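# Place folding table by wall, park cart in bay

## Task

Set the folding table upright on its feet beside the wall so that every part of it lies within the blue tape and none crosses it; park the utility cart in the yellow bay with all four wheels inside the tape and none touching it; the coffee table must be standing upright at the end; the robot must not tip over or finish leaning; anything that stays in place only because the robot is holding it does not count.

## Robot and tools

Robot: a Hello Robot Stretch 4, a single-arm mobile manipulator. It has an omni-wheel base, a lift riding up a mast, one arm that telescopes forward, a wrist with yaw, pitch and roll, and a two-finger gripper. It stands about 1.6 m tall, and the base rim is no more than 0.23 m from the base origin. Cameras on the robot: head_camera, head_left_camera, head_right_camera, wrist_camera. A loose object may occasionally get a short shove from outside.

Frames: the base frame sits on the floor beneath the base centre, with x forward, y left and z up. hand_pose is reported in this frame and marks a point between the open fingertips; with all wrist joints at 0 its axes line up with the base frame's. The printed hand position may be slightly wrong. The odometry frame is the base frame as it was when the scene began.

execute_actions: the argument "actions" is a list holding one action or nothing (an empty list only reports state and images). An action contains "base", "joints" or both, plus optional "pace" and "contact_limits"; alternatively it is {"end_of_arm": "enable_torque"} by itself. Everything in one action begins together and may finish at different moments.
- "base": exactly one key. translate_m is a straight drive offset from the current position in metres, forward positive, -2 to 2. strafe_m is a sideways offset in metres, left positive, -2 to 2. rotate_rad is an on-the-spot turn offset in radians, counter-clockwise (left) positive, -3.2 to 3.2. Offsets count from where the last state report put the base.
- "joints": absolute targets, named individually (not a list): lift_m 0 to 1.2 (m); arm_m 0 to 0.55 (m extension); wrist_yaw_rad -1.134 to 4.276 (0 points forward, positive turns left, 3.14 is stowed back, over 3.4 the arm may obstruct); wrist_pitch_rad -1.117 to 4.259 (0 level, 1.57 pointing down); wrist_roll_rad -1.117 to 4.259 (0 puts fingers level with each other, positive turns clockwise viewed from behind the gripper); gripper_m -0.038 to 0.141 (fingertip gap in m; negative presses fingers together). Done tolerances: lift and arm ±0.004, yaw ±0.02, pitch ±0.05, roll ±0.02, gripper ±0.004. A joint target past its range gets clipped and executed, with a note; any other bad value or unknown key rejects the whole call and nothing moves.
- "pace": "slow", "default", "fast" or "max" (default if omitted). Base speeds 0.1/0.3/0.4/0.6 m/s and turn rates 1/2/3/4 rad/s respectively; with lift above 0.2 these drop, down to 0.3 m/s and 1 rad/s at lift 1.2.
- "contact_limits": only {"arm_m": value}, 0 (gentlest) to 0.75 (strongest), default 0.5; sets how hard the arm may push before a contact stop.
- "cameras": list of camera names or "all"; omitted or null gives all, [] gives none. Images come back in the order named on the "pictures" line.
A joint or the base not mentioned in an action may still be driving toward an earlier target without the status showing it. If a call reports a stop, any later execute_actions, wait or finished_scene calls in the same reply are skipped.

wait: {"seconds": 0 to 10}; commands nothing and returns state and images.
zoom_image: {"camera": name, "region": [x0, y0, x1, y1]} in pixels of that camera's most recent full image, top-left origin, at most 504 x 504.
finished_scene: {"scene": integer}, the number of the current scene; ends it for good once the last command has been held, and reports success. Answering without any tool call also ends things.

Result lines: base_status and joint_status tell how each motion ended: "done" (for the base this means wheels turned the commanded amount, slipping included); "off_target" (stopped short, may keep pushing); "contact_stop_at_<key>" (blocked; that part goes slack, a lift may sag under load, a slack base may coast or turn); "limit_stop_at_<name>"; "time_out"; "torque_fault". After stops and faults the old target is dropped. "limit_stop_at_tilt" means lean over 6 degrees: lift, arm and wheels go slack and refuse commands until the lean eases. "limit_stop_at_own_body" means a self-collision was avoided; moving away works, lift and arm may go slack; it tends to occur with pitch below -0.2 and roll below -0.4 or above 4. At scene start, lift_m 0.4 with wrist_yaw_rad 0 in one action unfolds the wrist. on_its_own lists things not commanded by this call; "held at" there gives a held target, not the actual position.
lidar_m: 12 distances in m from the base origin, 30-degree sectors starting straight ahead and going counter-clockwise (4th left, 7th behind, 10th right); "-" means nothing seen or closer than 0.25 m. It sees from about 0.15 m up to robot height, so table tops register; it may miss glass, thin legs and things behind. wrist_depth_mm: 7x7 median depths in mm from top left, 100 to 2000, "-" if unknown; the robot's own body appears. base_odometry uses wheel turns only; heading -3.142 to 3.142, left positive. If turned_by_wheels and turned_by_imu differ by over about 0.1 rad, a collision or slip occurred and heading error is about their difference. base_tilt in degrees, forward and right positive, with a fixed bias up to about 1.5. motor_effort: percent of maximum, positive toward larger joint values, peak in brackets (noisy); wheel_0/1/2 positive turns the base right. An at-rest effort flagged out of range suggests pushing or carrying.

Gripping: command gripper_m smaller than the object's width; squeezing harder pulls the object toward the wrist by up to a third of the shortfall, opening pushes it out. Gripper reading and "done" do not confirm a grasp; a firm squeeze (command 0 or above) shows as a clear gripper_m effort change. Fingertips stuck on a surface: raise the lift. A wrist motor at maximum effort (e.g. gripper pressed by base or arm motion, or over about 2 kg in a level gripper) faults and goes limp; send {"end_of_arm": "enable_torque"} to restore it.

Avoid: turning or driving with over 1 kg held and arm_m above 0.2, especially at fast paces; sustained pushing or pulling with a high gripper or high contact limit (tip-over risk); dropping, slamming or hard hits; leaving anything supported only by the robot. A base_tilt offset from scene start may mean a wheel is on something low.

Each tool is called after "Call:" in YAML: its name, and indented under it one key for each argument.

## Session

Call:
execute_actions:
  actions: []
  cameras: ["head_camera","head_left_camera"]

Scene clock: 0.00 s.
base_odometry: x=+0.000 y=+0.000 heading=+0.000 (m, m, rad; odometry frame)
turned_by_wheels: +0.000 (rad since the last result)
turned_by_imu: +0.000 (rad since the last result)
base_tilt: forward=-0.5 right=+0.1 (deg)
lidar_m: 1.82 1.69 1.05 0.69 0.64 0.67 0.85 0.79 0.81 1.03 1.43 1.41
base_status: not commanded
joint_positions: lift_m=+0.227 arm_m=+0.000 wrist_yaw_rad=+3.130 wrist_pitch_rad=-0.007 wrist_roll_rad=+0.010 gripper_m=+0.057
joint_status: not commanded
motor_effort: lift_m=+18 arm_m=-1 wrist_yaw_rad=-2 wrist_pitch_rad=-6 wrist_roll_rad=+0 gripper_m=-3 wheel_0=+0 wheel_1=+0 wheel_2=+0 (%)
hand_pose: x=-0.1165 y=+0.0909 z=+0.4074 quat_wxyz=(+0.006, +0.004, +0.005, +1.000) (m; base frame)
wrist_depth_mm: - 139 247 1138 904 723 603 / - 115 140 1118 917 715 603 / - 117 141 1138 917 715 609 / 143 142 217 1138 904 715 603 / 221 917 1008 1160 878 715 609 / 232 946 198 1138 195 699 597 / 235 931 976 120 854 668 609
pictures: head_camera, head_left_camera
Images, in order (width x height): head_camera 420x560, head_left_camera 420x672.

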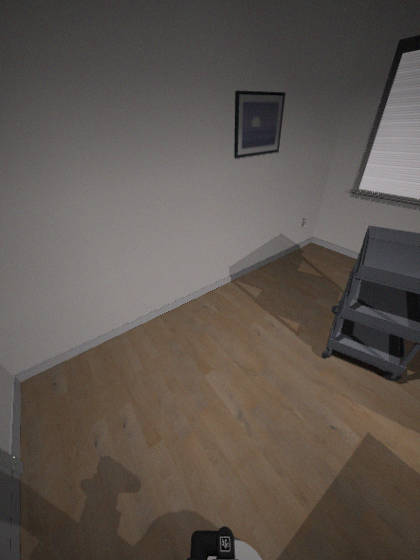

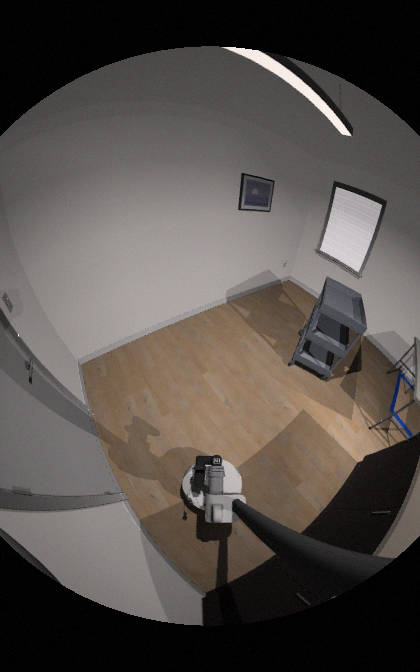

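Same layout, rotated ~1 rad.

Call:
execute_actions:
  actions:
    - {"base":{"rotate_rad":-1.0},"joints":{"lift_m":0.14}}
  cameras: ["head_left_camera"]

Call:
execute_actions:
  actions:
    - {"base":{"strafe_m":-0.3}}
  cameras: []

Call:
execute_actions:
  actions:
    - {"base":{"translate_m":1.2}}
  cameras: ["head_left_camera"]

Scene clock: 6.10 s.
base_odometry: x=+0.000 y=+0.000 heading=-0.999 (m, m, rad; odometry frame)
turned_by_wheels: -0.999 (rad since the last result)
turned_by_imu: -1.018 (rad since the last result)
base_tilt: forward=-0.4 right=+0.0 (deg)
lidar_m: 1.41 1.40 1.78 1.69 1.00 0.68 0.66 0.68 0.84 0.79 0.82 1.08
base_status: done
joint_positions: lift_m=+0.140 arm_m=+0.000 wrist_yaw_rad=+3.130 wrist_pitch_rad=-0.007 wrist_roll_rad=+0.010 gripper_m=+0.057
joint_status: all done
motor_effort: lift_m=+15(17) arm_m=-1(0) wrist_yaw_rad=-1(1) wrist_pitch_rad=-6(7) wrist_roll_rad=-1(0) gripper_m=-2(2) wheel_0=+5(10) wheel_1=+5(10) wheel_2=+5(12) (%)
hand_pose: x=-0.1165 y=+0.0909 z=+0.3205 quat_wxyz=(+0.006, +0.004, +0.005, +1.000) (m; base frame)
wrist_depth_mm: - 140 248 788 778 788 788 / - 115 140 798 788 788 798 / - 117 141 798 788 788 798 / 143 141 216 809 798 788 798 / 221 798 809 809 798 798 809 / 233 798 198 809 195 809 798 / 234 750 798 120 798 723 809
pictures: head_left_camera
Images, in order (width x height): head_left_camera 420x672.

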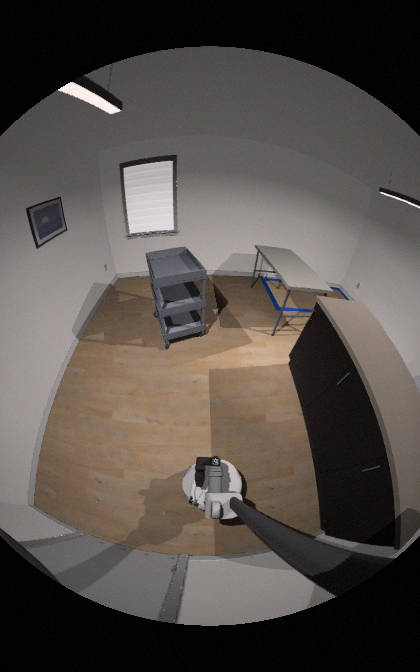

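Scene clock: 8.43 s.
base_odometry: x=-0.252 y=-0.162 heading=-0.999 (m, m, rad; odometry frame)
turned_by_wheels: +0.000 (rad since the last result)
turned_by_imu: -0.001 (rad since the last result)
base_tilt: forward=-0.6 right=+0.0 (deg)
lidar_m: 1.59 1.51 2.12 1.99 1.00 0.66 0.65 0.65 0.55 0.49 0.51 0.69
base_status: done
joint_positions: lift_m=+0.140 arm_m=+0.000 wrist_yaw_rad=+3.130 wrist_pitch_rad=-0.007 wrist_roll_rad=+0.010 gripper_m=+0.057
joint_status: not commanded
motor_effort: lift_m=+15(15) arm_m=-1(1) wrist_yaw_rad=-2(2) wrist_pitch_rad=-7(7) wrist_roll_rad=-1(0) gripper_m=-2(3) wheel_0=+3(14) wheel_1=-2(12) wheel_2=+0(4) (%)
hand_pose: x=-0.1165 y=+0.0909 z=+0.3205 quat_wxyz=(+0.006, +0.004, +0.005, +1.000) (m; base frame)
wrist_depth_mm: - 140 247 778 778 788 768 / - 115 140 788 788 778 778 / - 116 141 778 798 809 778 / 143 141 216 788 798 788 778 / 221 778 788 788 798 798 778 / 233 778 198 798 196 778 788 / 233 750 788 120 788 723 788
pictures: none
No camera images: the call's "cameras" was empty. Leave "cameras" out to get every camera's image.

Scene clock: 13.90 s.
base_odometry: x=+0.398 y=-1.171 heading=-0.998 (m, m, rad; odometry frame)
turned_by_wheels: +0.000 (rad since the last result)
turned_by_imu: -0.001 (rad since the last result)
base_tilt: forward=-0.5 right=+0.1 (deg)
lidar_m: 1.16 0.71 0.51 0.71 2.15 1.97 1.84 0.66 0.47 0.44 0.53 0.51
base_status: done
joint_positions: lift_m=+0.140 arm_m=+0.000 wrist_yaw_rad=+3.130 wrist_pitch_rad=-0.007 wrist_roll_rad=+0.010 gripper_m=+0.057
joint_status: not commanded
motor_effort: lift_m=+15(15) arm_m=-1(1) wrist_yaw_rad=-2(2) wrist_pitch_rad=-7(6) wrist_roll_rad=-1(0) gripper_m=-2(1) wheel_0=+3(10) wheel_1=+4(10) wheel_2=-2(16) (%)
hand_pose: x=-0.1165 y=+0.0909 z=+0.3205 quat_wxyz=(+0.006, +0.004, +0.005, +1.000) (m; base frame)
wrist_depth_mm: - 139 247 - 1983 1921 1983 / - 115 140 1921 1983 - 1983 / - 117 141 - 1983 1983 - / 143 141 216 - - 1983 - / 220 1308 1983 - 1983 - - / 232 1160 198 1138 195 1182 1205 / 232 750 788 120 809 723 820
pictures: head_left_camera
Images, in order (width x height): head_left_camera 420x672.

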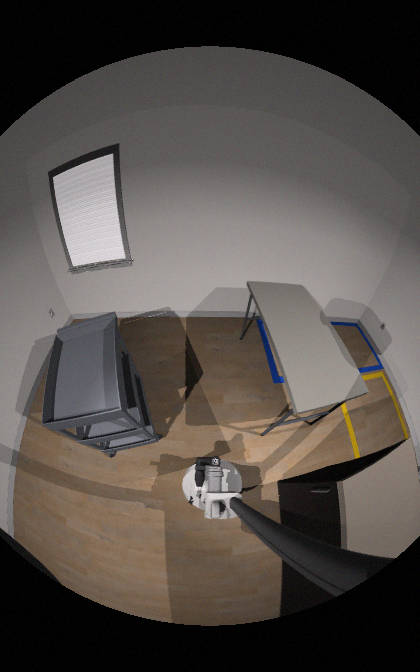

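Call:
execute_actions:
  actions:
    - {"base":{"translate_m":0.36}}
  cameras: []

Call:
execute_actions:
  actions:
    - {"base":{"strafe_m":-1.0}}
  cameras: ["head_left_camera"]

Scene clock: 20.40 s.
base_odometry: x=+0.593 y=-1.473 heading=-0.998 (m, m, rad; odometry frame)
turned_by_wheels: +0.000 (rad since the last result)
turned_by_imu: -0.001 (rad since the last result)
base_tilt: forward=-0.3 right=-0.1 (deg)
lidar_m: 1.13 1.56 0.51 0.41 0.77 2.33 2.19 0.64 0.58 0.35 0.37 0.49
base_status: done
joint_positions: lift_m=+0.140 arm_m=+0.000 wrist_yaw_rad=+3.130 wrist_pitch_rad=-0.007 wrist_roll_rad=+0.010 gripper_m=+0.057
joint_status: not commanded
motor_effort: lift_m=+16(15) arm_m=-1(1) wrist_yaw_rad=-2(2) wrist_pitch_rad=-7(6) wrist_roll_rad=+0(1) gripper_m=-2(2) wheel_0=+3(9) wheel_1=+5(8) wheel_2=-4(16) (%)
hand_pose: x=-0.1165 y=+0.0909 z=+0.3205 quat_wxyz=(+0.006, +0.004, +0.005, +1.000) (m; base frame)
wrist_depth_mm: - 139 247 - - - - / - 115 140 - - - - / - 117 141 - - - - / 143 141 216 - - - - / 220 1281 - - - - - / 232 1160 199 1160 195 1182 1229 / 234 750 809 120 809 732 831
pictures: none
No camera images: the call's "cameras" was empty. Leave "cameras" out to get every camera's image.

Scene clock: 25.07 s.
base_odometry: x=-0.247 y=-2.015 heading=-0.998 (m, m, rad; odometry frame)
turned_by_wheels: +0.000 (rad since the last result)
turned_by_imu: -0.004 (rad since the last result)
base_tilt: forward=-0.4 right=+0.0 (deg)
lidar_m: 0.25 0.32 1.69 1.39 0.52 0.35 0.33 1.50 1.41 0.25 0.25 0.25
base_status: done
joint_positions: lift_m=+0.140 arm_m=+0.000 wrist_yaw_rad=+3.130 wrist_pitch_rad=-0.007 wrist_roll_rad=+0.010 gripper_m=+0.057
joint_status: not commanded
motor_effort: lift_m=+16(16) arm_m=-1(1) wrist_yaw_rad=-2(1) wrist_pitch_rad=-6(7) wrist_roll_rad=+0(1) gripper_m=-2(2) wheel_0=+3(11) wheel_1=-4(12) wheel_2=-1(6) (%)
hand_pose: x=-0.1165 y=+0.0909 z=+0.3205 quat_wxyz=(+0.006, +0.004, +0.005, +1.000) (m; base frame)
wrist_depth_mm: - 139 247 459 466 462 469 / - 115 140 462 462 469 469 / - 116 141 466 466 469 473 / 143 142 216 466 469 477 477 / 220 1921 462 469 473 473 477 / 232 1160 198 469 195 473 480 / 234 750 469 120 473 477 484
pictures: head_left_camera
Images, in order (width x height): head_left_camera 420x672.

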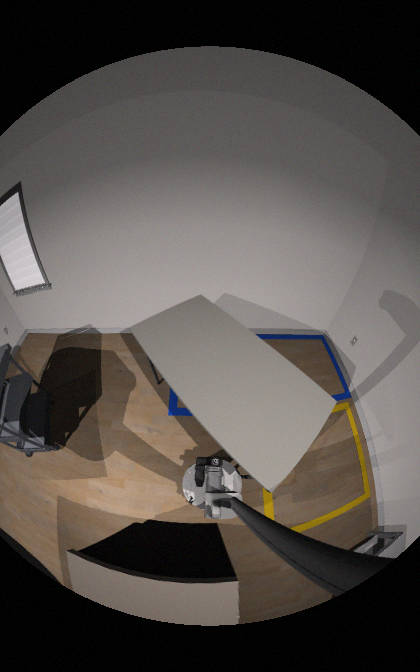

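Call:
execute_actions:
  actions:
    - {"base":{"translate_m":0.15}}
  cameras: []

Call:
execute_actions:
  actions:
    - {"base":{"strafe_m":-0.65}}
  cameras: ["head_left_camera"]

Scene clock: 30.00 s.
base_odometry: x=-0.166 y=-2.141 heading=-0.997 (m, m, rad; odometry frame)
turned_by_wheels: +0.000 (rad since the last result)
turned_by_imu: -0.001 (rad since the last result)
base_tilt: forward=-0.4 right=+0.1 (deg)
lidar_m: 0.25 0.25 1.94 1.42 3.20 0.51 0.49 1.52 0.26 0.25 0.25 0.25
base_status: done
joint_positions: lift_m=+0.140 arm_m=+0.000 wrist_yaw_rad=+3.130 wrist_pitch_rad=-0.007 wrist_roll_rad=+0.010 gripper_m=+0.057
joint_status: not commanded
motor_effort: lift_m=+15(15) arm_m=+0(1) wrist_yaw_rad=-1(2) wrist_pitch_rad=-6(6) wrist_roll_rad=+0(1) gripper_m=+0(0) wheel_0=+4(4) wheel_1=+4(8) wheel_2=-3(13) (%)
hand_pose: x=-0.1165 y=+0.0909 z=+0.3205 quat_wxyz=(+0.006, +0.004, +0.005, +1.000) (m; base frame)
wrist_depth_mm: - 140 246 609 609 615 627 / - 115 140 615 621 621 627 / - 116 141 615 615 621 621 / 143 141 216 615 621 621 627 / 220 - 1808 621 621 627 634 / 231 1138 198 621 195 634 634 / 233 750 750 120 627 627 778
pictures: none
No camera images: the call's "cameras" was empty. Leave "cameras" out to get every camera's image.

Scene clock: 33.50 s.
base_odometry: x=-0.712 y=-2.494 heading=-0.997 (m, m, rad; odometry frame)
turned_by_wheels: +0.000 (rad since the last result)
turned_by_imu: -0.005 (rad since the last result)
base_tilt: forward=-0.4 right=+0.1 (deg)
lidar_m: 0.25 0.25 0.25 2.10 0.77 0.81 1.71 1.17 0.26 0.25 0.25 0.25
base_status: done
joint_positions: lift_m=+0.140 arm_m=+0.000 wrist_yaw_rad=+3.130 wrist_pitch_rad=-0.007 wrist_roll_rad=+0.010 gripper_m=+0.057
joint_status: not commanded
motor_effort: lift_m=+16(16) arm_m=-1(0) wrist_yaw_rad=-1(2) wrist_pitch_rad=-7(6) wrist_roll_rad=+0(0) gripper_m=-1(2) wheel_0=+3(12) wheel_1=-4(14) wheel_2=+0(4) (%)
hand_pose: x=-0.1165 y=+0.0909 z=+0.3205 quat_wxyz=(+0.006, +0.004, +0.005, +1.000) (m; base frame)
wrist_depth_mm: - 139 247 - - 1118 768 / - 115 140 - - 1118 759 / - 117 141 - - 1118 759 / 143 141 216 - - 1098 759 / 220 1537 1921 - 1863 1098 759 / 232 1160 198 1160 195 1042 768 / 233 759 798 120 809 723 732
pictures: head_left_camera
Images, in order (width x height): head_left_camera 420x672.

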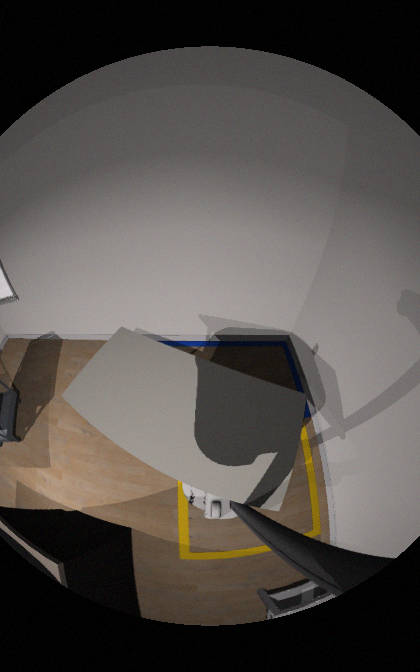

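Call:
execute_actions:
  actions:
    - {"base":{"translate_m":0.7}}
  cameras: []

Call:
execute_actions:
  actions:
    - {"base":{"translate_m":-0.75}}
  cameras: ["head_left_camera","head_camera"]

Scene clock: 42.10 s.
base_odometry: x=-0.332 y=-3.081 heading=-0.997 (m, m, rad; odometry frame)
turned_by_wheels: +0.000 (rad since the last result)
turned_by_imu: -0.004 (rad since the last result)
base_tilt: forward=-0.4 right=+0.2 (deg)
lidar_m: 0.25 0.25 0.25 0.25 0.27 1.34 1.86 1.44 1.00 0.25 0.25 0.25
base_status: done
joint_positions: lift_m=+0.140 arm_m=+0.000 wrist_yaw_rad=+3.130 wrist_pitch_rad=-0.007 wrist_roll_rad=+0.010 gripper_m=+0.057
joint_status: not commanded
motor_effort: lift_m=+16(16) arm_m=-1(0) wrist_yaw_rad=-2(2) wrist_pitch_rad=-7(6) wrist_roll_rad=+1(0) gripper_m=-2(2) wheel_0=+3(8) wheel_1=+5(7) wheel_2=-5(12) (%)
hand_pose: x=-0.1165 y=+0.0909 z=+0.3205 quat_wxyz=(+0.006, +0.004, +0.005, +1.000) (m; base frame)
wrist_depth_mm: - 139 246 - - - - / - 115 140 - - 1281 1308 / - 117 141 - - 1308 1308 / 143 142 216 - - 1308 1308 / 221 1921 1983 - 1863 1308 1281 / 231 1160 199 1160 195 1182 1205 / 233 759 798 120 809 732 831
pictures: none
No camera images: the call's "cameras" was empty. Leave "cameras" out to get every camera's image.

Scene clock: 46.10 s.
base_odometry: x=-0.739 y=-2.451 heading=-0.997 (m, m, rad; odometry frame)
turned_by_wheels: +0.000 (rad since the last result)
turned_by_imu: -0.002 (rad since the last result)
base_tilt: forward=-0.6 right=+0.1 (deg)
lidar_m: 0.67 0.68 0.89 2.09 0.73 0.79 1.82 1.13 1.01 0.95 1.00 0.70
base_status: done
joint_positions: lift_m=+0.140 arm_m=+0.000 wrist_yaw_rad=+3.130 wrist_pitch_rad=-0.007 wrist_roll_rad=+0.010 gripper_m=+0.057
joint_status: not commanded
motor_effort: lift_m=+16(16) arm_m=-1(0) wrist_yaw_rad=-2(2) wrist_pitch_rad=-6(8) wrist_roll_rad=-1(1) gripper_m=-1(1) wheel_0=-3(5) wheel_1=-4(9) wheel_2=+3(10) (%)
hand_pose: x=-0.1165 y=+0.0909 z=+0.3205 quat_wxyz=(+0.006, +0.004, +0.005, +1.000) (m; base frame)
wrist_depth_mm: - 140 247 - - 1138 759 / - 115 140 - - 1118 750 / - 117 141 - - 1098 750 / 143 141 216 - - 1098 750 / 220 1537 1863 - 1808 1078 759 / 232 1160 199 1160 195 1008 750 / 233 750 788 120 798 723 723
pictures: head_camera, head_left_camera
Images, in order (width x height): head_camera 420x560, head_left_camera 420x672.

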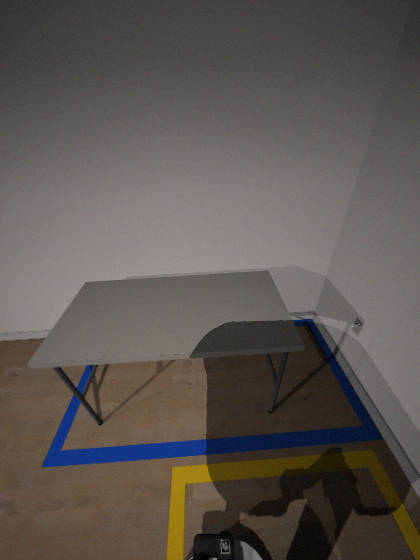

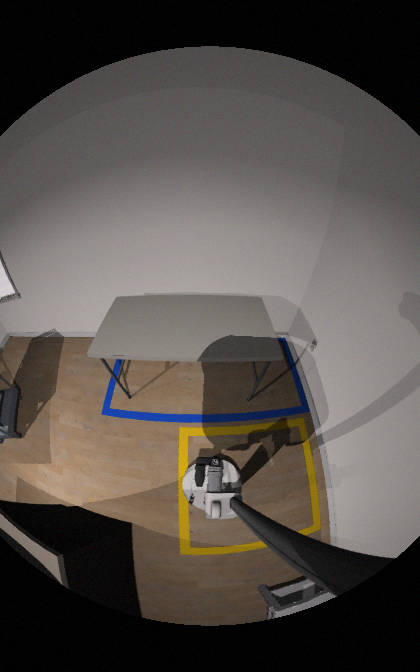

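Call:
execute_actions:
  actions:
    - {"base":{"strafe_m":1.15}}
  cameras: []

Call:
execute_actions:
  actions:
    - {"base":{"translate_m":0.95}}
  cameras: []

Call:
execute_actions:
  actions:
    - {"base":{"strafe_m":-0.4}}
  cameras: []

Call:
execute_actions:
  actions:
    - {"base":{"strafe_m":0.6}}
  cameras: []

Call:
execute_actions:
  actions:
    - {"base":{"rotate_rad":-1.57}}
  cameras: ["head_left_camera","head_camera"]

Scene clock: 57.40 s.
base_odometry: x=+0.227 y=-1.828 heading=-0.997 (m, m, rad; odometry frame)
turned_by_wheels: +0.000 (rad since the last result)
turned_by_imu: +0.002 (rad since the last result)
base_tilt: forward=-0.5 right=+0.1 (deg)
lidar_m: 1.15 1.47 1.16 0.91 2.68 2.45 0.46 0.45 0.63 2.12 0.94 0.74
base_status: done
joint_positions: lift_m=+0.140 arm_m=+0.000 wrist_yaw_rad=+3.130 wrist_pitch_rad=-0.007 wrist_roll_rad=+0.010 gripper_m=+0.057
joint_status: not commanded
motor_effort: lift_m=+16(16) arm_m=+0(1) wrist_yaw_rad=-2(2) wrist_pitch_rad=-7(6) wrist_roll_rad=+0(1) gripper_m=-2(0) wheel_0=-1(7) wheel_1=+2(10) wheel_2=+0(2) (%)
hand_pose: x=-0.1165 y=+0.0909 z=+0.3204 quat_wxyz=(+0.006, +0.004, +0.005, +1.000) (m; base frame)
wrist_depth_mm: - 140 248 - - - - / - 115 140 - - - - / - 117 141 - - - - / 143 141 216 - - - - / 220 597 597 1863 - - - / 233 597 198 1060 195 1182 1229 / 234 591 609 120 798 732 831
pictures: none
No camera images: the call's "cameras" was empty. Leave "cameras" out to get every camera's image.

Scene clock: 62.03 s.
base_odometry: x=+0.742 y=-2.625 heading=-0.997 (m, m, rad; odometry frame)
turned_by_wheels: +0.000 (rad since the last result)
turned_by_imu: -0.001 (rad since the last result)
base_tilt: forward=-0.3 right=+0.2 (deg)
lidar_m: 0.48 0.51 0.68 1.57 1.28 1.38 1.41 1.43 0.30 0.27 0.27 0.37
base_status: done
joint_positions: lift_m=+0.140 arm_m=+0.000 wrist_yaw_rad=+3.130 wrist_pitch_rad=-0.007 wrist_roll_rad=+0.010 gripper_m=+0.057
joint_status: not commanded
motor_effort: lift_m=+16(16) arm_m=-1(1) wrist_yaw_rad=-1(2) wrist_pitch_rad=-8(7) wrist_roll_rad=+0(1) gripper_m=-1(1) wheel_0=+2(5) wheel_1=+5(7) wheel_2=-3(14) (%)
hand_pose: x=-0.1165 y=+0.0909 z=+0.3204 quat_wxyz=(+0.006, +0.004, +0.005, +1.000) (m; base frame)
wrist_depth_mm: - 140 247 - - - - / - 115 140 1808 - - - / - 117 141 - - - - / 143 141 216 - - - - / 220 1808 1576 1863 - - 1921 / 232 1138 199 1182 195 1182 1160 / 233 741 798 120 798 715 820
pictures: none
No camera images: the call's "cameras" was empty. Leave "cameras" out to get every camera's image.

Scene clock: 64.70 s.
base_odometry: x=+0.406 y=-2.842 heading=-0.997 (m, m, rad; odometry frame)
turned_by_wheels: +0.000 (rad since the last result)
turned_by_imu: -0.006 (rad since the last result)
base_tilt: forward=-0.4 right=+0.1 (deg)
lidar_m: 0.49 0.52 0.71 1.70 1.65 1.50 1.38 0.25 0.25 0.25 0.25 0.25
base_status: done
joint_positions: lift_m=+0.140 arm_m=+0.000 wrist_yaw_rad=+3.130 wrist_pitch_rad=-0.007 wrist_roll_rad=+0.010 gripper_m=+0.057
joint_status: not commanded
motor_effort: lift_m=+17(17) arm_m=+0(0) wrist_yaw_rad=-2(3) wrist_pitch_rad=-7(7) wrist_roll_rad=+1(1) gripper_m=-4(2) wheel_0=+5(11) wheel_1=-7(21) wheel_2=-1(2) (%)
hand_pose: x=-0.1166 y=+0.0908 z=+0.3203 quat_wxyz=(+0.006, +0.004, +0.005, +1.000) (m; base frame)
wrist_depth_mm: - 139 247 - - - - / - 114 140 1537 1537 - - / - 117 141 1499 1537 - - / 143 142 216 1576 1537 - - / 220 - - 1576 1576 - - / 232 1160 198 1160 195 1182 1205 / 232 750 798 120 809 715 820
pictures: none
No camera images: the call's "cameras" was empty. Leave "cameras" out to get every camera's image.

Scene clock: 68.03 s.
base_odometry: x=+0.910 y=-2.517 heading=-0.997 (m, m, rad; odometry frame)
turned_by_wheels: +0.000 (rad since the last result)
turned_by_imu: +0.001 (rad since the last result)
base_tilt: forward=-0.7 right=+0.1 (deg)
lidar_m: 0.46 0.50 0.67 1.50 1.08 1.20 1.42 1.45 0.74 0.67 0.69 0.52
base_status: done
joint_positions: lift_m=+0.140 arm_m=+0.000 wrist_yaw_rad=+3.130 wrist_pitch_rad=-0.007 wrist_roll_rad=+0.010 gripper_m=+0.057
joint_status: not commanded
motor_effort: lift_m=+17(17) arm_m=-1(1) wrist_yaw_rad=-2(2) wrist_pitch_rad=-7(7) wrist_roll_rad=+1(1) gripper_m=-1(2) wheel_0=-1(10) wheel_1=+2(11) wheel_2=+0(0) (%)
hand_pose: x=-0.1166 y=+0.0908 z=+0.3203 quat_wxyz=(+0.006, +0.004, +0.005, +1.000) (m; base frame)
wrist_depth_mm: - 140 246 - - - 1098 / - 115 140 - - - - / - 117 141 - - - 1098 / 143 141 216 - - - - / 220 1576 1537 - - - 1160 / 231 1138 198 1160 195 1160 1182 / 233 750 798 120 809 732 809
pictures: none
No camera images: the call's "cameras" was empty. Leave "cameras" out to get every camera's image.

Scene clock: 70.10 s.
base_odometry: x=+0.910 y=-2.517 heading=-2.566 (m, m, rad; odometry frame)
turned_by_wheels: -1.569 (rad since the last result)
turned_by_imu: -1.597 (rad since the last result)
base_tilt: forward=-0.4 right=+0.1 (deg)
lidar_m: 0.67 0.72 0.50 0.46 0.50 0.66 1.50 1.08 1.18 1.40 1.45 0.74
base_status: done
joint_positions: lift_m=+0.140 arm_m=+0.000 wrist_yaw_rad=+3.130 wrist_pitch_rad=-0.007 wrist_roll_rad=+0.010 gripper_m=+0.057
joint_status: not commanded
motor_effort: lift_m=+17(17) arm_m=-1(1) wrist_yaw_rad=-3(3) wrist_pitch_rad=-7(7) wrist_roll_rad=+0(1) gripper_m=-3(1) wheel_0=+5(7) wheel_1=+4(10) wheel_2=+4(9) (%)
hand_pose: x=-0.1165 y=+0.0908 z=+0.3203 quat_wxyz=(+0.006, +0.004, +0.005, +1.000) (m; base frame)
wrist_depth_mm: - 139 247 - 1618 878 591 / - 114 140 - 1576 866 603 / - 116 140 - 1618 866 603 / 143 142 216 - 1618 878 603 / 220 1808 - - 1430 854 603 / 231 1160 198 1160 195 798 609 / 233 750 798 120 809 707 585
pictures: head_camera, head_left_camera
Images, in order (width x height): head_camera 420x560, head_left_camera 420x672.

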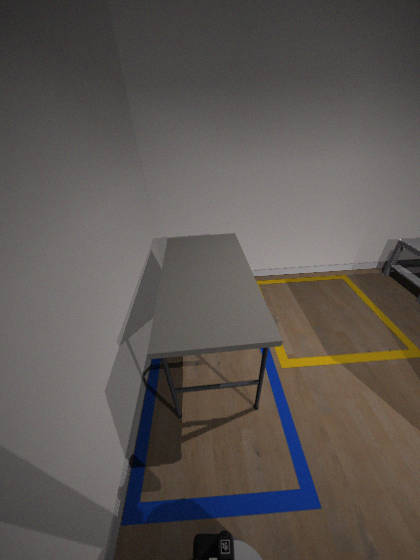

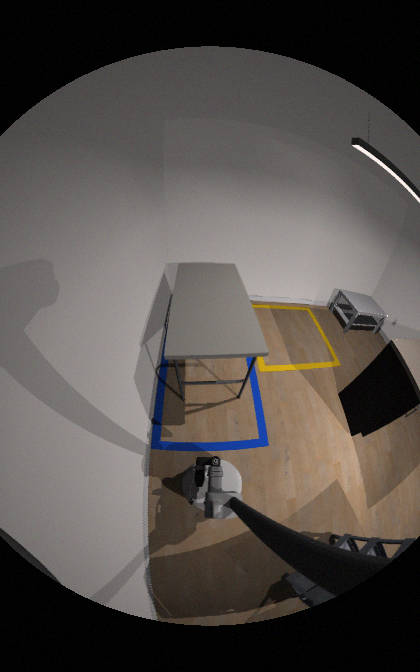

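Call:
execute_actions:
  actions:
    - {"base":{"translate_m":-1.85},"pace":"fast"}
  cameras: []

Call:
execute_actions:
  actions:
    - {"base":{"strafe_m":-0.95},"pace":"fast"}
  cameras: ["head_left_camera"]

Scene clock: 79.87 s.
base_odometry: x=+2.463 y=-1.510 heading=-2.566 (m, m, rad; odometry frame)
turned_by_wheels: +0.000 (rad since the last result)
turned_by_imu: -0.004 (rad since the last result)
base_tilt: forward=-0.4 right=+0.0 (deg)
lidar_m: 1.95 0.53 0.36 0.32 0.36 0.51 0.59 0.60 0.80 1.93 0.80 0.86
base_status: done
joint_positions: lift_m=+0.140 arm_m=+0.000 wrist_yaw_rad=+3.130 wrist_pitch_rad=-0.007 wrist_roll_rad=+0.010 gripper_m=+0.057
joint_status: not commanded
motor_effort: lift_m=+17(17) arm_m=-1(0) wrist_yaw_rad=-2(3) wrist_pitch_rad=-6(7) wrist_roll_rad=+1(0) gripper_m=-1(0) wheel_0=-1(8) wheel_1=-4(8) wheel_2=+1(13) (%)
hand_pose: x=-0.1165 y=+0.0908 z=+0.3203 quat_wxyz=(+0.006, +0.004, +0.005, +1.000) (m; base frame)
wrist_depth_mm: - 139 246 732 723 627 442 / - 114 140 732 741 621 439 / - 116 141 732 732 621 436 / 143 142 216 732 741 621 439 / 220 732 732 732 741 621 433 / 232 741 199 750 194 585 436 / 233 723 732 120 732 521 439
pictures: none
No camera images: the call's "cameras" was empty. Leave "cameras" out to get every camera's image.

Scene clock: 83.40 s.
base_odometry: x=+1.946 y=-0.713 heading=-2.566 (m, m, rad; odometry frame)
turned_by_wheels: +0.000 (rad since the last result)
turned_by_imu: -0.005 (rad since the last result)
base_tilt: forward=-0.5 right=-0.1 (deg)
lidar_m: 0.50 0.49 1.37 1.29 0.86 0.56 0.54 0.54 0.73 1.72 2.44 0.64
base_status: done
joint_positions: lift_m=+0.140 arm_m=+0.000 wrist_yaw_rad=+3.130 wrist_pitch_rad=-0.007 wrist_roll_rad=+0.010 gripper_m=+0.057
joint_status: not commanded
motor_effort: lift_m=+17(17) arm_m=-1(1) wrist_yaw_rad=-2(2) wrist_pitch_rad=-7(6) wrist_roll_rad=+1(0) gripper_m=-2(3) wheel_0=-1(13) wheel_1=+0(14) wheel_2=+0(0) (%)
hand_pose: x=-0.1165 y=+0.0908 z=+0.3203 quat_wxyz=(+0.006, +0.004, +0.005, +1.000) (m; base frame)
wrist_depth_mm: - 140 247 668 676 683 683 / - 115 140 668 668 683 691 / - 116 141 683 676 683 691 / 143 141 216 683 683 691 699 / 220 676 676 683 683 691 699 / 233 676 198 683 195 691 707 / 233 654 668 121 683 683 699
pictures: head_left_camera
Images, in order (width x height): head_left_camera 420x672.

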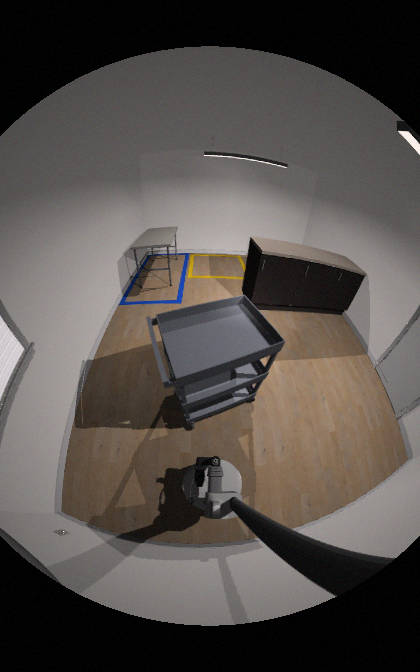

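Call:
execute_actions:
  actions:
    - {"base":{"translate_m":1.0}}
  cameras: ["head_left_camera"]

Scene clock: 90.23 s.
base_odometry: x=+1.107 y=-1.257 heading=-2.566 (m, m, rad; odometry frame)
turned_by_wheels: +0.000 (rad since the last result)
turned_by_imu: +0.001 (rad since the last result)
base_tilt: forward=-0.3 right=+0.1 (deg)
lidar_m: 0.25 0.25 0.31 1.36 1.40 1.65 1.52 1.57 2.03 2.32 0.27 0.25
base_status: done
joint_positions: lift_m=+0.140 arm_m=+0.000 wrist_yaw_rad=+3.130 wrist_pitch_rad=-0.007 wrist_roll_rad=+0.010 gripper_m=+0.057
joint_status: not commanded
motor_effort: lift_m=+18(18) arm_m=-1(1) wrist_yaw_rad=-2(1) wrist_pitch_rad=-7(7) wrist_roll_rad=+0(1) gripper_m=-2(2) wheel_0=+2(20) wheel_1=+3(16) wheel_2=-3(28) (%)
hand_pose: x=-0.1165 y=+0.0909 z=+0.3203 quat_wxyz=(+0.006, +0.004, +0.005, +1.000) (m; base frame)
wrist_depth_mm: - 140 247 1708 1708 1708 1708 / - 115 140 1708 1708 1708 1708 / - 117 141 1661 1708 1708 1756 / 142 141 216 1708 1661 1708 1661 / 221 1661 1661 1708 1756 1708 1756 / 232 1160 200 1160 195 1182 1182 / 234 741 798 120 809 723 809
pictures: head_left_camera
Images, in order (width x height): head_left_camera 420x672.

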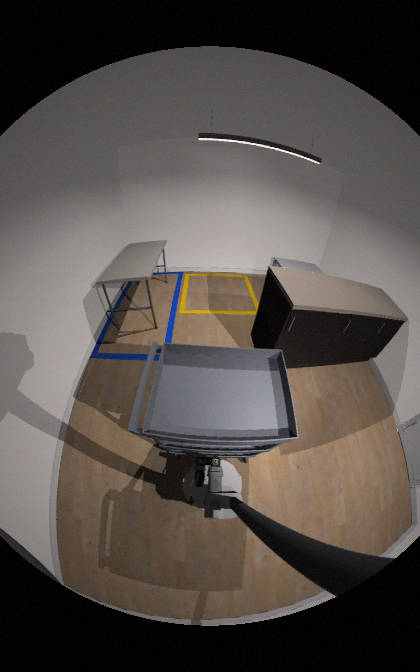

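Call:
execute_actions:
  actions:
    - {"base":{"translate_m":0.8}}
  cameras: ["head_left_camera"]

Scene clock: 96.77 s.
base_odometry: x=+0.436 y=-1.693 heading=-2.566 (m, m, rad; odometry frame)
turned_by_wheels: +0.000 (rad since the last result)
turned_by_imu: -0.002 (rad since the last result)
base_tilt: forward=-0.3 right=+0.2 (deg)
lidar_m: 0.25 0.26 0.48 1.41 1.47 1.95 2.33 2.39 2.41 0.92 0.25 0.25
base_status: done
joint_positions: lift_m=+0.140 arm_m=+0.000 wrist_yaw_rad=+3.130 wrist_pitch_rad=-0.007 wrist_roll_rad=+0.010 gripper_m=+0.057
joint_status: not commanded
motor_effort: lift_m=+18(18) arm_m=+0(0) wrist_yaw_rad=-2(2) wrist_pitch_rad=-7(7) wrist_roll_rad=-1(1) gripper_m=-2(3) wheel_0=+3(14) wheel_1=+4(10) wheel_2=-5(19) (%)
hand_pose: x=-0.1165 y=+0.0909 z=+0.3203 quat_wxyz=(+0.006, +0.004, +0.005, +1.000) (m; base frame)
wrist_depth_mm: - 139 247 - - - 1983 / - 115 140 - - - 1983 / - 117 141 - - - 1921 / 143 142 216 - - - 1863 / 220 - - - - - 1808 / 231 1138 198 1182 195 1182 1182 / 233 750 798 120 798 723 820
pictures: head_left_camera
Images, in order (width x height): head_left_camera 420x672.

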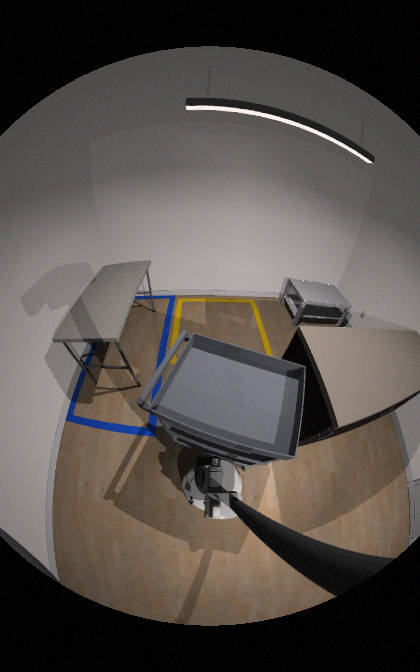

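Near the cabinet; push from the right side.

Call:
execute_actions:
  actions:
    - {"base":{"translate_m":-0.2}}
  cameras: []

Call:
execute_actions:
  actions:
    - {"base":{"strafe_m":-0.22}}
  cameras: []

Call:
execute_actions:
  actions:
    - {"base":{"rotate_rad":0.15}}
  cameras: []

Call:
execute_actions:
  actions:
    - {"base":{"translate_m":0.7}}
  cameras: ["head_left_camera"]

Scene clock: 105.90 s.
base_odometry: x=+0.604 y=-1.584 heading=-2.566 (m, m, rad; odometry frame)
turned_by_wheels: +0.000 (rad since the last result)
turned_by_imu: -0.002 (rad since the last result)
base_tilt: forward=-0.4 right=-0.1 (deg)
lidar_m: 0.38 0.47 1.39 1.40 1.45 1.91 2.14 2.20 2.41 2.00 0.62 0.38
base_status: done
joint_positions: lift_m=+0.140 arm_m=+0.000 wrist_yaw_rad=+3.130 wrist_pitch_rad=-0.007 wrist_roll_rad=+0.010 gripper_m=+0.057
joint_status: not commanded
motor_effort: lift_m=+18(18) arm_m=-1(1) wrist_yaw_rad=-1(2) wrist_pitch_rad=-7(7) wrist_roll_rad=+0(1) gripper_m=-3(2) wheel_0=-4(6) wheel_1=-5(7) wheel_2=+3(15) (%)
hand_pose: x=-0.1165 y=+0.0909 z=+0.3203 quat_wxyz=(+0.006, +0.004, +0.005, +1.000) (m; base frame)
wrist_depth_mm: - 139 246 - - - 1863 / - 114 140 - - - 1808 / - 117 141 - - - 1921 / 143 142 216 - - - 1921 / 220 - - - - - 1863 / 232 1160 199 1182 195 1205 1229 / 233 750 798 120 809 723 809
pictures: none
No camera images: the call's "cameras" was empty. Leave "cameras" out to get every camera's image.

Scene clock: 107.93 s.
base_odometry: x=+0.484 y=-1.400 heading=-2.566 (m, m, rad; odometry frame)
turned_by_wheels: +0.000 (rad since the last result)
turned_by_imu: -0.001 (rad since the last result)
base_tilt: forward=-0.5 right=-0.1 (deg)
lidar_m: 0.31 0.39 0.78 1.63 1.69 2.19 2.10 2.15 2.18 2.04 0.59 0.46
base_status: done
joint_positions: lift_m=+0.140 arm_m=+0.000 wrist_yaw_rad=+3.130 wrist_pitch_rad=-0.007 wrist_roll_rad=+0.010 gripper_m=+0.057
joint_status: not commanded
motor_effort: lift_m=+18(18) arm_m=-1(0) wrist_yaw_rad=-2(1) wrist_pitch_rad=-6(6) wrist_roll_rad=+0(0) gripper_m=-2(1) wheel_0=+3(9) wheel_1=-2(12) wheel_2=+0(1) (%)
hand_pose: x=-0.1165 y=+0.0909 z=+0.3203 quat_wxyz=(+0.006, +0.004, +0.005, +1.000) (m; base frame)
wrist_depth_mm: - 139 246 - - - - / - 115 140 - - - - / - 117 141 - - - - / 143 141 216 - - - - / 220 - - - - - - / 233 1160 198 1160 195 1182 1205 / 234 741 809 121 809 732 831
pictures: none
No camera images: the call's "cameras" was empty. Leave "cameras" out to get every camera's image.

Scene clock: 108.77 s.
base_odometry: x=+0.484 y=-1.400 heading=-2.417 (m, m, rad; odometry frame)
turned_by_wheels: +0.149 (rad since the last result)
turned_by_imu: +0.152 (rad since the last result)
base_tilt: forward=-0.4 right=+0.1 (deg)
lidar_m: 0.33 0.44 1.65 1.62 1.79 2.19 2.14 2.27 2.12 1.18 0.48 0.32
base_status: done
joint_positions: lift_m=+0.140 arm_m=+0.000 wrist_yaw_rad=+3.130 wrist_pitch_rad=-0.007 wrist_roll_rad=+0.010 gripper_m=+0.057
joint_status: not commanded
motor_effort: lift_m=+18(18) arm_m=-1(1) wrist_yaw_rad=-3(2) wrist_pitch_rad=-7(7) wrist_roll_rad=+0(0) gripper_m=-2(1) wheel_0=-4(10) wheel_1=-3(10) wheel_2=-4(12) (%)
hand_pose: x=-0.1165 y=+0.0909 z=+0.3203 quat_wxyz=(+0.006, +0.004, +0.005, +1.000) (m; base frame)
wrist_depth_mm: - 140 246 - - - - / - 115 140 - - - - / - 117 141 - - - - / 143 142 216 - - - - / 220 - - - - - - / 231 1160 198 1160 195 1205 1205 / 233 759 788 120 809 715 820
pictures: none
No camera images: the call's "cameras" was empty. Leave "cameras" out to get every camera's image.

Scene clock: 112.57 s.
base_odometry: x=-0.040 y=-1.864 heading=-2.417 (m, m, rad; odometry frame)
turned_by_wheels: +0.000 (rad since the last result)
turned_by_imu: +0.001 (rad since the last result)
base_tilt: forward=-0.4 right=+0.0 (deg)
lidar_m: 0.25 0.25 0.25 1.56 1.70 2.52 2.85 0.45 0.34 0.32 0.35 0.25
base_status: done
joint_positions: lift_m=+0.140 arm_m=+0.000 wrist_yaw_rad=+3.130 wrist_pitch_rad=-0.007 wrist_roll_rad=+0.010 gripper_m=+0.057
joint_status: not commanded
motor_effort: lift_m=+18(18) arm_m=-1(1) wrist_yaw_rad=-2(0) wrist_pitch_rad=-7(6) wrist_roll_rad=+0(1) gripper_m=-3(1) wheel_0=+4(11) wheel_1=+4(12) wheel_2=-3(25) (%)
hand_pose: x=-0.1165 y=+0.0909 z=+0.3203 quat_wxyz=(+0.006, +0.004, +0.005, +1.000) (m; base frame)
wrist_depth_mm: - 139 246 - - - - / - 115 140 - - - - / - 116 141 - - - - / 143 141 216 - - - - / 221 - - - - - - / 232 1160 199 1182 195 1205 1182 / 234 750 809 120 809 723 820
pictures: head_left_camera
Images, in order (width x height): head_left_camera 420x672.

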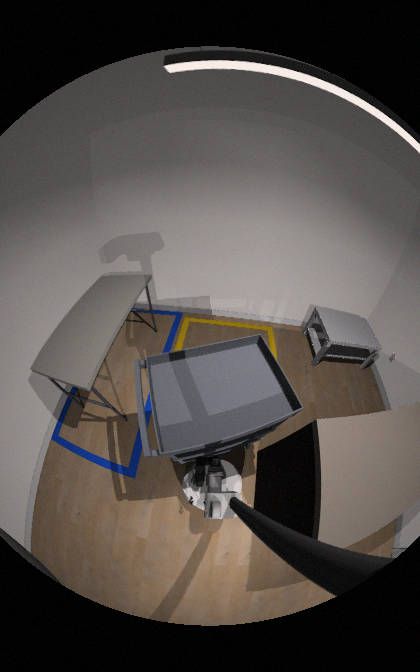

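Call:
execute_actions:
  actions:
    - {"base":{"translate_m":-0.12}}
  cameras: []

Call:
execute_actions:
  actions:
    - {"base":{"strafe_m":0.14}}
  cameras: []

Call:
execute_actions:
  actions:
    - {"base":{"rotate_rad":-0.2}}
  cameras: []

Call:
execute_actions:
  actions:
    - {"base":{"translate_m":0.85}}
  cameras: []

Call:
execute_actions:
  actions:
    - {"base":{"translate_m":-0.55}}
  cameras: ["head_camera"]

Scene clock: 119.13 s.
base_odometry: x=+0.050 y=-1.784 heading=-2.417 (m, m, rad; odometry frame)
turned_by_wheels: +0.000 (rad since the last result)
turned_by_imu: -0.002 (rad since the last result)
base_tilt: forward=-0.2 right=-0.1 (deg)
lidar_m: 0.30 0.28 0.34 1.58 1.73 2.50 2.73 2.77 0.34 0.29 0.34 0.37
base_status: done
joint_positions: lift_m=+0.140 arm_m=+0.000 wrist_yaw_rad=+3.130 wrist_pitch_rad=-0.007 wrist_roll_rad=+0.010 gripper_m=+0.057
joint_status: not commanded
motor_effort: lift_m=+18(18) arm_m=-1(1) wrist_yaw_rad=-2(1) wrist_pitch_rad=-7(6) wrist_roll_rad=+1(0) gripper_m=-2(2) wheel_0=-4(4) wheel_1=-4(8) wheel_2=+2(9) (%)
hand_pose: x=-0.1165 y=+0.0909 z=+0.3203 quat_wxyz=(+0.006, +0.004, +0.005, +1.000) (m; base frame)
wrist_depth_mm: - 140 247 - - - - / - 115 140 - - - - / - 117 141 - - - - / 143 141 216 - - - - / 220 - - - - - - / 232 1160 199 1160 195 1205 1205 / 233 750 788 121 809 723 820
pictures: none
No camera images: the call's "cameras" was empty. Leave "cameras" out to get every camera's image.

Scene clock: 120.80 s.
base_odometry: x=+0.143 y=-1.889 heading=-2.417 (m, m, rad; odometry frame)
turned_by_wheels: +0.000 (rad since the last result)
turned_by_imu: +0.000 (rad since the last result)
base_tilt: forward=-0.4 right=+0.1 (deg)
lidar_m: 0.25 0.26 0.79 1.43 1.56 2.28 2.69 2.87 0.45 0.45 0.46 0.33
base_status: done
joint_positions: lift_m=+0.140 arm_m=+0.000 wrist_yaw_rad=+3.130 wrist_pitch_rad=-0.007 wrist_roll_rad=+0.010 gripper_m=+0.057
joint_status: not commanded
motor_effort: lift_m=+18(18) arm_m=+0(0) wrist_yaw_rad=-2(1) wrist_pitch_rad=-6(7) wrist_roll_rad=+0(0) gripper_m=-1(1) wheel_0=-2(9) wheel_1=+1(14) wheel_2=+0(0) (%)
hand_pose: x=-0.1165 y=+0.0909 z=+0.3203 quat_wxyz=(+0.006, +0.004, +0.005, +1.000) (m; base frame)
wrist_depth_mm: - 139 247 - - - - / - 115 140 - - - - / - 117 141 - - - - / 143 141 216 - - - - / 220 - - - - - - / 231 1160 199 1160 195 1182 1205 / 233 759 788 120 809 723 820
pictures: none
No camera images: the call's "cameras" was empty. Leave "cameras" out to get every camera's image.

Scene clock: 121.73 s.
base_odometry: x=+0.143 y=-1.889 heading=-2.616 (m, m, rad; odometry frame)
turned_by_wheels: -0.199 (rad since the last result)
turned_by_imu: -0.203 (rad since the last result)
base_tilt: forward=-0.5 right=+0.2 (deg)
lidar_m: 0.27 0.25 0.78 1.27 1.44 1.88 2.68 2.72 2.46 0.45 0.45 0.39
base_status: done
joint_positions: lift_m=+0.140 arm_m=+0.000 wrist_yaw_rad=+3.130 wrist_pitch_rad=-0.007 wrist_roll_rad=+0.010 gripper_m=+0.057
joint_status: not commanded
motor_effort: lift_m=+18(18) arm_m=-1(1) wrist_yaw_rad=-2(1) wrist_pitch_rad=-7(6) wrist_roll_rad=+1(1) gripper_m=-4(1) wheel_0=+3(13) wheel_1=+4(8) wheel_2=+5(11) (%)
hand_pose: x=-0.1165 y=+0.0909 z=+0.3203 quat_wxyz=(+0.006, +0.004, +0.005, +1.000) (m; base frame)
wrist_depth_mm: - 139 247 - - - 1808 / - 115 140 - - - 1863 / - 117 141 - - - 1808 / 143 141 216 - - - 1808 / 220 - - - - - 1708 / 232 1160 199 1160 195 1205 1229 / 234 759 809 120 809 723 831
pictures: none
No camera images: the call's "cameras" was empty. Leave "cameras" out to get every camera's image.

Scene clock: 126.07 s.
base_odometry: x=-0.592 y=-2.315 heading=-2.616 (m, m, rad; odometry frame)
turned_by_wheels: +0.000 (rad since the last result)
turned_by_imu: +0.002 (rad since the last result)
base_tilt: forward=-0.5 right=+0.0 (deg)
lidar_m: 0.25 0.26 0.78 0.71 0.72 2.01 3.53 0.62 0.53 1.12 1.18 0.25
base_status: done
joint_positions: lift_m=+0.140 arm_m=+0.000 wrist_yaw_rad=+3.130 wrist_pitch_rad=-0.007 wrist_roll_rad=+0.010 gripper_m=+0.057
joint_status: not commanded
motor_effort: lift_m=+18(18) arm_m=+0(0) wrist_yaw_rad=-2(11) wrist_pitch_rad=-7(8) wrist_roll_rad=+0(0) gripper_m=-2(1) wheel_0=+2(13) wheel_1=+4(23) wheel_2=-3(29) (%)
hand_pose: x=-0.1166 y=+0.0908 z=+0.3203 quat_wxyz=(+0.006, +0.004, +0.005, +1.000) (m; base frame)
wrist_depth_mm: - 139 246 - - - 1921 / - 114 140 - - - 1983 / - 117 141 - - - 1983 / 143 142 216 - - - 1983 / 220 1808 - - - - 1863 / 232 1078 198 1160 195 1182 1182 / 233 759 788 120 809 723 820
pictures: none
No camera images: the call's "cameras" was empty. Leave "cameras" out to get every camera's image.

Scene clock: 129.40 s.
base_odometry: x=-0.117 y=-2.040 heading=-2.616 (m, m, rad; odometry frame)
turned_by_wheels: +0.000 (rad since the last result)
turned_by_imu: -0.002 (rad since the last result)
base_tilt: forward=-0.5 right=+0.0 (deg)
lidar_m: 0.71 1.11 0.71 0.66 1.48 1.97 2.98 3.02 0.45 0.42 0.44 0.95
base_status: done
joint_positions: lift_m=+0.140 arm_m=+0.000 wrist_yaw_rad=+3.130 wrist_pitch_rad=-0.007 wrist_roll_rad=+0.010 gripper_m=+0.057
joint_status: not commanded
motor_effort: lift_m=+18(18) arm_m=+0(0) wrist_yaw_rad=-2(2) wrist_pitch_rad=-7(7) wrist_roll_rad=-1(0) gripper_m=+0(2) wheel_0=-4(8) wheel_1=-4(7) wheel_2=+3(10) (%)
hand_pose: x=-0.1166 y=+0.0908 z=+0.3203 quat_wxyz=(+0.006, +0.004, +0.005, +1.000) (m; base frame)
wrist_depth_mm: - 139 246 - - - 1921 / - 115 140 - - - 1921 / - 117 141 - - - 1921 / 142 141 216 - - - 1863 / 220 - - - - - 1808 / 232 1160 199 1182 195 1205 1205 / 233 750 798 120 809 715 820
pictures: head_camera
Images, in order (width x height): head_camera 420x560.

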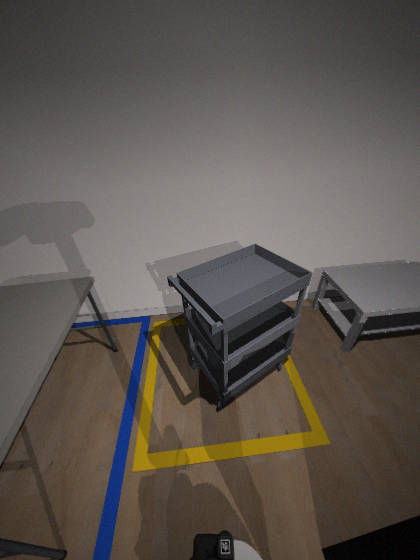

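Call:
execute_actions:
  actions:
    - {"base":{"translate_m":0.42}}
  cameras: []

Call:
execute_actions:
  actions:
    - {"base":{"strafe_m":-0.65}}
  cameras: []

Call:
execute_actions:
  actions:
    - {"base":{"translate_m":0.45}}
  cameras: ["head_left_camera"]

Scene clock: 137.97 s.
base_odometry: x=-0.480 y=-2.250 heading=-2.616 (m, m, rad; odometry frame)
turned_by_wheels: +0.000 (rad since the last result)
turned_by_imu: -0.001 (rad since the last result)
base_tilt: forward=-0.3 right=+0.1 (deg)
lidar_m: 0.31 0.47 0.77 0.69 0.69 2.00 3.41 0.65 0.47 0.78 1.26 0.41
base_status: done
joint_positions: lift_m=+0.140 arm_m=+0.000 wrist_yaw_rad=+3.130 wrist_pitch_rad=-0.007 wrist_roll_rad=+0.010 gripper_m=+0.057
joint_status: not commanded
motor_effort: lift_m=+18(18) arm_m=+0(0) wrist_yaw_rad=-2(2) wrist_pitch_rad=-7(7) wrist_roll_rad=-1(0) gripper_m=-1(2) wheel_0=+2(9) wheel_1=+4(8) wheel_2=-3(12) (%)
hand_pose: x=-0.1166 y=+0.0908 z=+0.3203 quat_wxyz=(+0.006, +0.004, +0.005, +1.000) (m; base frame)
wrist_depth_mm: - 140 246 - - - 1983 / - 115 140 - - - 1983 / - 116 141 - - - 1863 / 143 141 216 - - - 1983 / 220 - - - - - 1863 / 231 1138 199 1160 195 1205 1205 / 233 750 788 120 809 723 820
pictures: none
No camera images: the call's "cameras" was empty. Leave "cameras" out to get every camera's image.

Scene clock: 141.47 s.
base_odometry: x=-0.806 y=-1.688 heading=-2.616 (m, m, rad; odometry frame)
turned_by_wheels: +0.000 (rad since the last result)
turned_by_imu: -0.005 (rad since the last result)
base_tilt: forward=-0.6 right=-0.1 (deg)
lidar_m: 0.66 0.61 0.63 1.35 2.25 0.25 0.25 0.25 0.25 0.55 1.18 0.83
base_status: done
joint_positions: lift_m=+0.140 arm_m=+0.000 wrist_yaw_rad=+3.130 wrist_pitch_rad=-0.007 wrist_roll_rad=+0.010 gripper_m=+0.057
joint_status: not commanded
motor_effort: lift_m=+18(18) arm_m=+0(0) wrist_yaw_rad=-2(2) wrist_pitch_rad=-8(7) wrist_roll_rad=-1(0) gripper_m=-2(2) wheel_0=+0(11) wheel_1=-4(12) wheel_2=+0(8) (%)
hand_pose: x=-0.1166 y=+0.0908 z=+0.3203 quat_wxyz=(+0.006, +0.004, +0.005, +1.000) (m; base frame)
wrist_depth_mm: - 139 247 329 336 - - / - 115 140 332 338 - - / - 117 141 332 338 - - / 142 141 216 334 340 - - / 220 324 330 336 342 1921 - / 231 325 199 336 195 1078 1205 / 233 324 330 121 345 347 809
pictures: none
No camera images: the call's "cameras" was empty. Leave "cameras" out to get every camera's image.

Scene clock: 144.47 s.
base_odometry: x=-1.195 y=-1.914 heading=-2.616 (m, m, rad; odometry frame)
turned_by_wheels: +0.000 (rad since the last result)
turned_by_imu: -0.001 (rad since the last result)
base_tilt: forward=-0.5 right=-0.1 (deg)
lidar_m: 0.92 0.25 0.25 0.33 1.44 0.69 0.64 0.63 0.84 1.49 0.46 0.47
base_status: done
joint_positions: lift_m=+0.140 arm_m=+0.000 wrist_yaw_rad=+3.130 wrist_pitch_rad=-0.007 wrist_roll_rad=+0.010 gripper_m=+0.057
joint_status: not commanded
motor_effort: lift_m=+18(18) arm_m=+0(0) wrist_yaw_rad=-3(2) wrist_pitch_rad=-6(7) wrist_roll_rad=-1(0) gripper_m=-2(4) wheel_0=+4(9) wheel_1=+4(8) wheel_2=-3(13) (%)
hand_pose: x=-0.1166 y=+0.0908 z=+0.3203 quat_wxyz=(+0.006, +0.004, +0.005, +1.000) (m; base frame)
wrist_depth_mm: - 139 246 778 - - - / - 115 140 788 - - - / - 117 141 778 - - - / 143 141 217 788 - - - / 220 759 778 788 1661 - - / 231 759 199 788 195 1182 1205 / 233 750 778 120 798 723 809
pictures: head_left_camera
Images, in order (width x height): head_left_camera 420x672.

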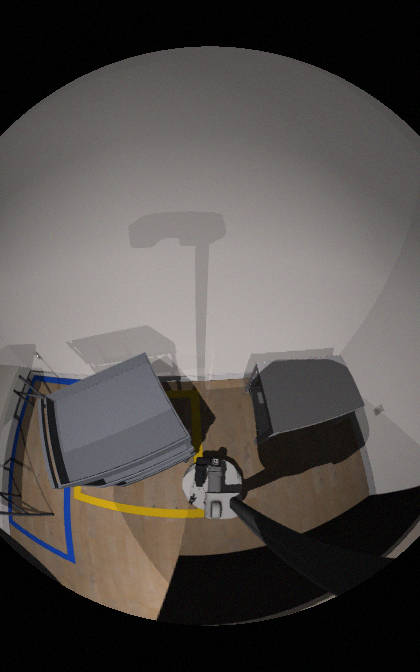

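Corner is front-left; driving forward nudges it left.

Call:
execute_actions:
  actions:
    - {"base":{"translate_m":0.2},"pace":"slow"}
  cameras: []

Call:
execute_actions:
  actions:
    - {"base":{"strafe_m":0.06},"pace":"slow"}
  cameras: []

Call:
execute_actions:
  actions:
    - {"base":{"translate_m":-0.5}}
  cameras: []

Call:
execute_actions:
  actions:
    - {"base":{"rotate_rad":0.8}}
  cameras: ["head_camera"]

Scene clock: 151.00 s.
base_odometry: x=-1.368 y=-2.014 heading=-2.616 (m, m, rad; odometry frame)
turned_by_wheels: +0.000 (rad since the last result)
turned_by_imu: -0.002 (rad since the last result)
base_tilt: forward=-0.3 right=-0.1 (deg)
lidar_m: 0.73 0.25 0.25 0.25 0.42 2.92 0.83 0.86 1.08 0.57 0.37 0.47
base_status: done
joint_positions: lift_m=+0.140 arm_m=+0.000 wrist_yaw_rad=+3.130 wrist_pitch_rad=-0.007 wrist_roll_rad=+0.010 gripper_m=+0.057
joint_status: not commanded
motor_effort: lift_m=+18(18) arm_m=+0(0) wrist_yaw_rad=-2(2) wrist_pitch_rad=-7(7) wrist_roll_rad=+0(0) gripper_m=-2(3) wheel_0=-1(11) wheel_1=+10(13) wheel_2=-7(8) (%)
hand_pose: x=-0.1166 y=+0.0908 z=+0.3203 quat_wxyz=(+0.006, +0.004, +0.005, +1.000) (m; base frame)
wrist_depth_mm: - 139 247 976 - - - / - 115 140 976 - - - / - 117 141 991 - - - / 143 141 216 991 - - - / 220 960 976 991 1863 - - / 231 960 199 991 195 1182 1205 / 233 759 798 120 809 723 820
pictures: none
No camera images: the call's "cameras" was empty. Leave "cameras" out to get every camera's image.

Scene clock: 152.73 s.
base_odometry: x=-1.338 y=-2.066 heading=-2.616 (m, m, rad; odometry frame)
turned_by_wheels: +0.000 (rad since the last result)
turned_by_imu: +0.000 (rad since the last result)
base_tilt: forward=-0.2 right=+0.1 (deg)
lidar_m: 0.71 0.25 0.25 0.25 0.40 2.86 0.83 0.85 1.09 0.57 0.41 0.54
base_status: done
joint_positions: lift_m=+0.140 arm_m=+0.000 wrist_yaw_rad=+3.130 wrist_pitch_rad=-0.007 wrist_roll_rad=+0.010 gripper_m=+0.057
joint_status: not commanded
motor_effort: lift_m=+18(18) arm_m=+0(0) wrist_yaw_rad=-2(2) wrist_pitch_rad=-7(7) wrist_roll_rad=-1(0) gripper_m=-3(1) wheel_0=-7(25) wheel_1=+7(22) wheel_2=+0(1) (%)
hand_pose: x=-0.1166 y=+0.0908 z=+0.3203 quat_wxyz=(+0.006, +0.004, +0.005, +1.000) (m; base frame)
wrist_depth_mm: - 139 246 976 - - - / - 115 140 976 - - - / - 116 141 976 - - - / 143 142 217 1008 - - - / 221 960 976 1008 - - - / 231 976 198 991 196 1182 1229 / 233 759 788 120 809 732 820
pictures: none
No camera images: the call's "cameras" was empty. Leave "cameras" out to get every camera's image.

Scene clock: 155.90 s.
base_odometry: x=-0.906 y=-1.815 heading=-2.616 (m, m, rad; odometry frame)
turned_by_wheels: +0.000 (rad since the last result)
turned_by_imu: -0.002 (rad since the last result)
base_tilt: forward=-0.5 right=+0.1 (deg)
lidar_m: 0.63 0.52 0.51 1.30 1.35 0.39 0.35 0.36 0.46 0.99 0.90 0.73
base_status: done
joint_positions: lift_m=+0.140 arm_m=+0.000 wrist_yaw_rad=+3.130 wrist_pitch_rad=-0.007 wrist_roll_rad=+0.010 gripper_m=+0.057
joint_status: not commanded
motor_effort: lift_m=+18(18) arm_m=-1(0) wrist_yaw_rad=-2(2) wrist_pitch_rad=-7(7) wrist_roll_rad=+0(0) gripper_m=+0(2) wheel_0=-3(4) wheel_1=-4(11) wheel_2=+1(13) (%)
hand_pose: x=-0.1166 y=+0.0908 z=+0.3203 quat_wxyz=(+0.006, +0.004, +0.005, +1.000) (m; base frame)
wrist_depth_mm: - 139 246 484 - - - / - 115 140 488 - - - / - 117 141 484 - - - / 143 141 216 488 - - - / 220 473 480 488 1863 - - / 232 477 198 496 195 1182 1205 / 233 477 488 120 809 723 820
pictures: none
No camera images: the call's "cameras" was empty. Leave "cameras" out to get every camera's image.

Scene clock: 157.43 s.
base_odometry: x=-0.906 y=-1.815 heading=-1.817 (m, m, rad; odometry frame)
turned_by_wheels: +0.799 (rad since the last result)
turned_by_imu: +0.813 (rad since the last result)
base_tilt: forward=-0.7 right=+0.3 (deg)
lidar_m: 0.52 0.53 1.28 2.33 0.35 0.33 0.37 0.62 1.40 0.72 0.83 0.57
base_status: done
joint_positions: lift_m=+0.140 arm_m=+0.000 wrist_yaw_rad=+3.130 wrist_pitch_rad=-0.007 wrist_roll_rad=+0.010 gripper_m=+0.057
joint_status: not commanded
motor_effort: lift_m=+18(18) arm_m=+0(0) wrist_yaw_rad=-2(2) wrist_pitch_rad=-7(7) wrist_roll_rad=+0(0) gripper_m=-1(2) wheel_0=-3(6) wheel_1=-4(7) wheel_2=-4(16) (%)
hand_pose: x=-0.1166 y=+0.0908 z=+0.3203 quat_wxyz=(+0.006, +0.004, +0.005, +1.000) (m; base frame)
wrist_depth_mm: - 139 247 525 436 375 330 / - 115 140 530 433 375 330 / - 116 140 512 439 375 332 / 142 141 216 530 439 375 330 / 220 917 668 530 430 379 334 / 231 917 199 517 195 370 334 / 234 750 676 120 433 357 334
pictures: head_camera
Images, in order (width x height): head_camera 420x560.

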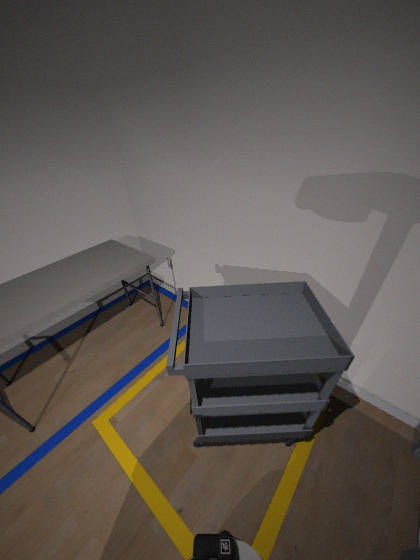

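Looks inside.

Call:
finished_scene:
  scene: 2

The scene is finished: the task was done.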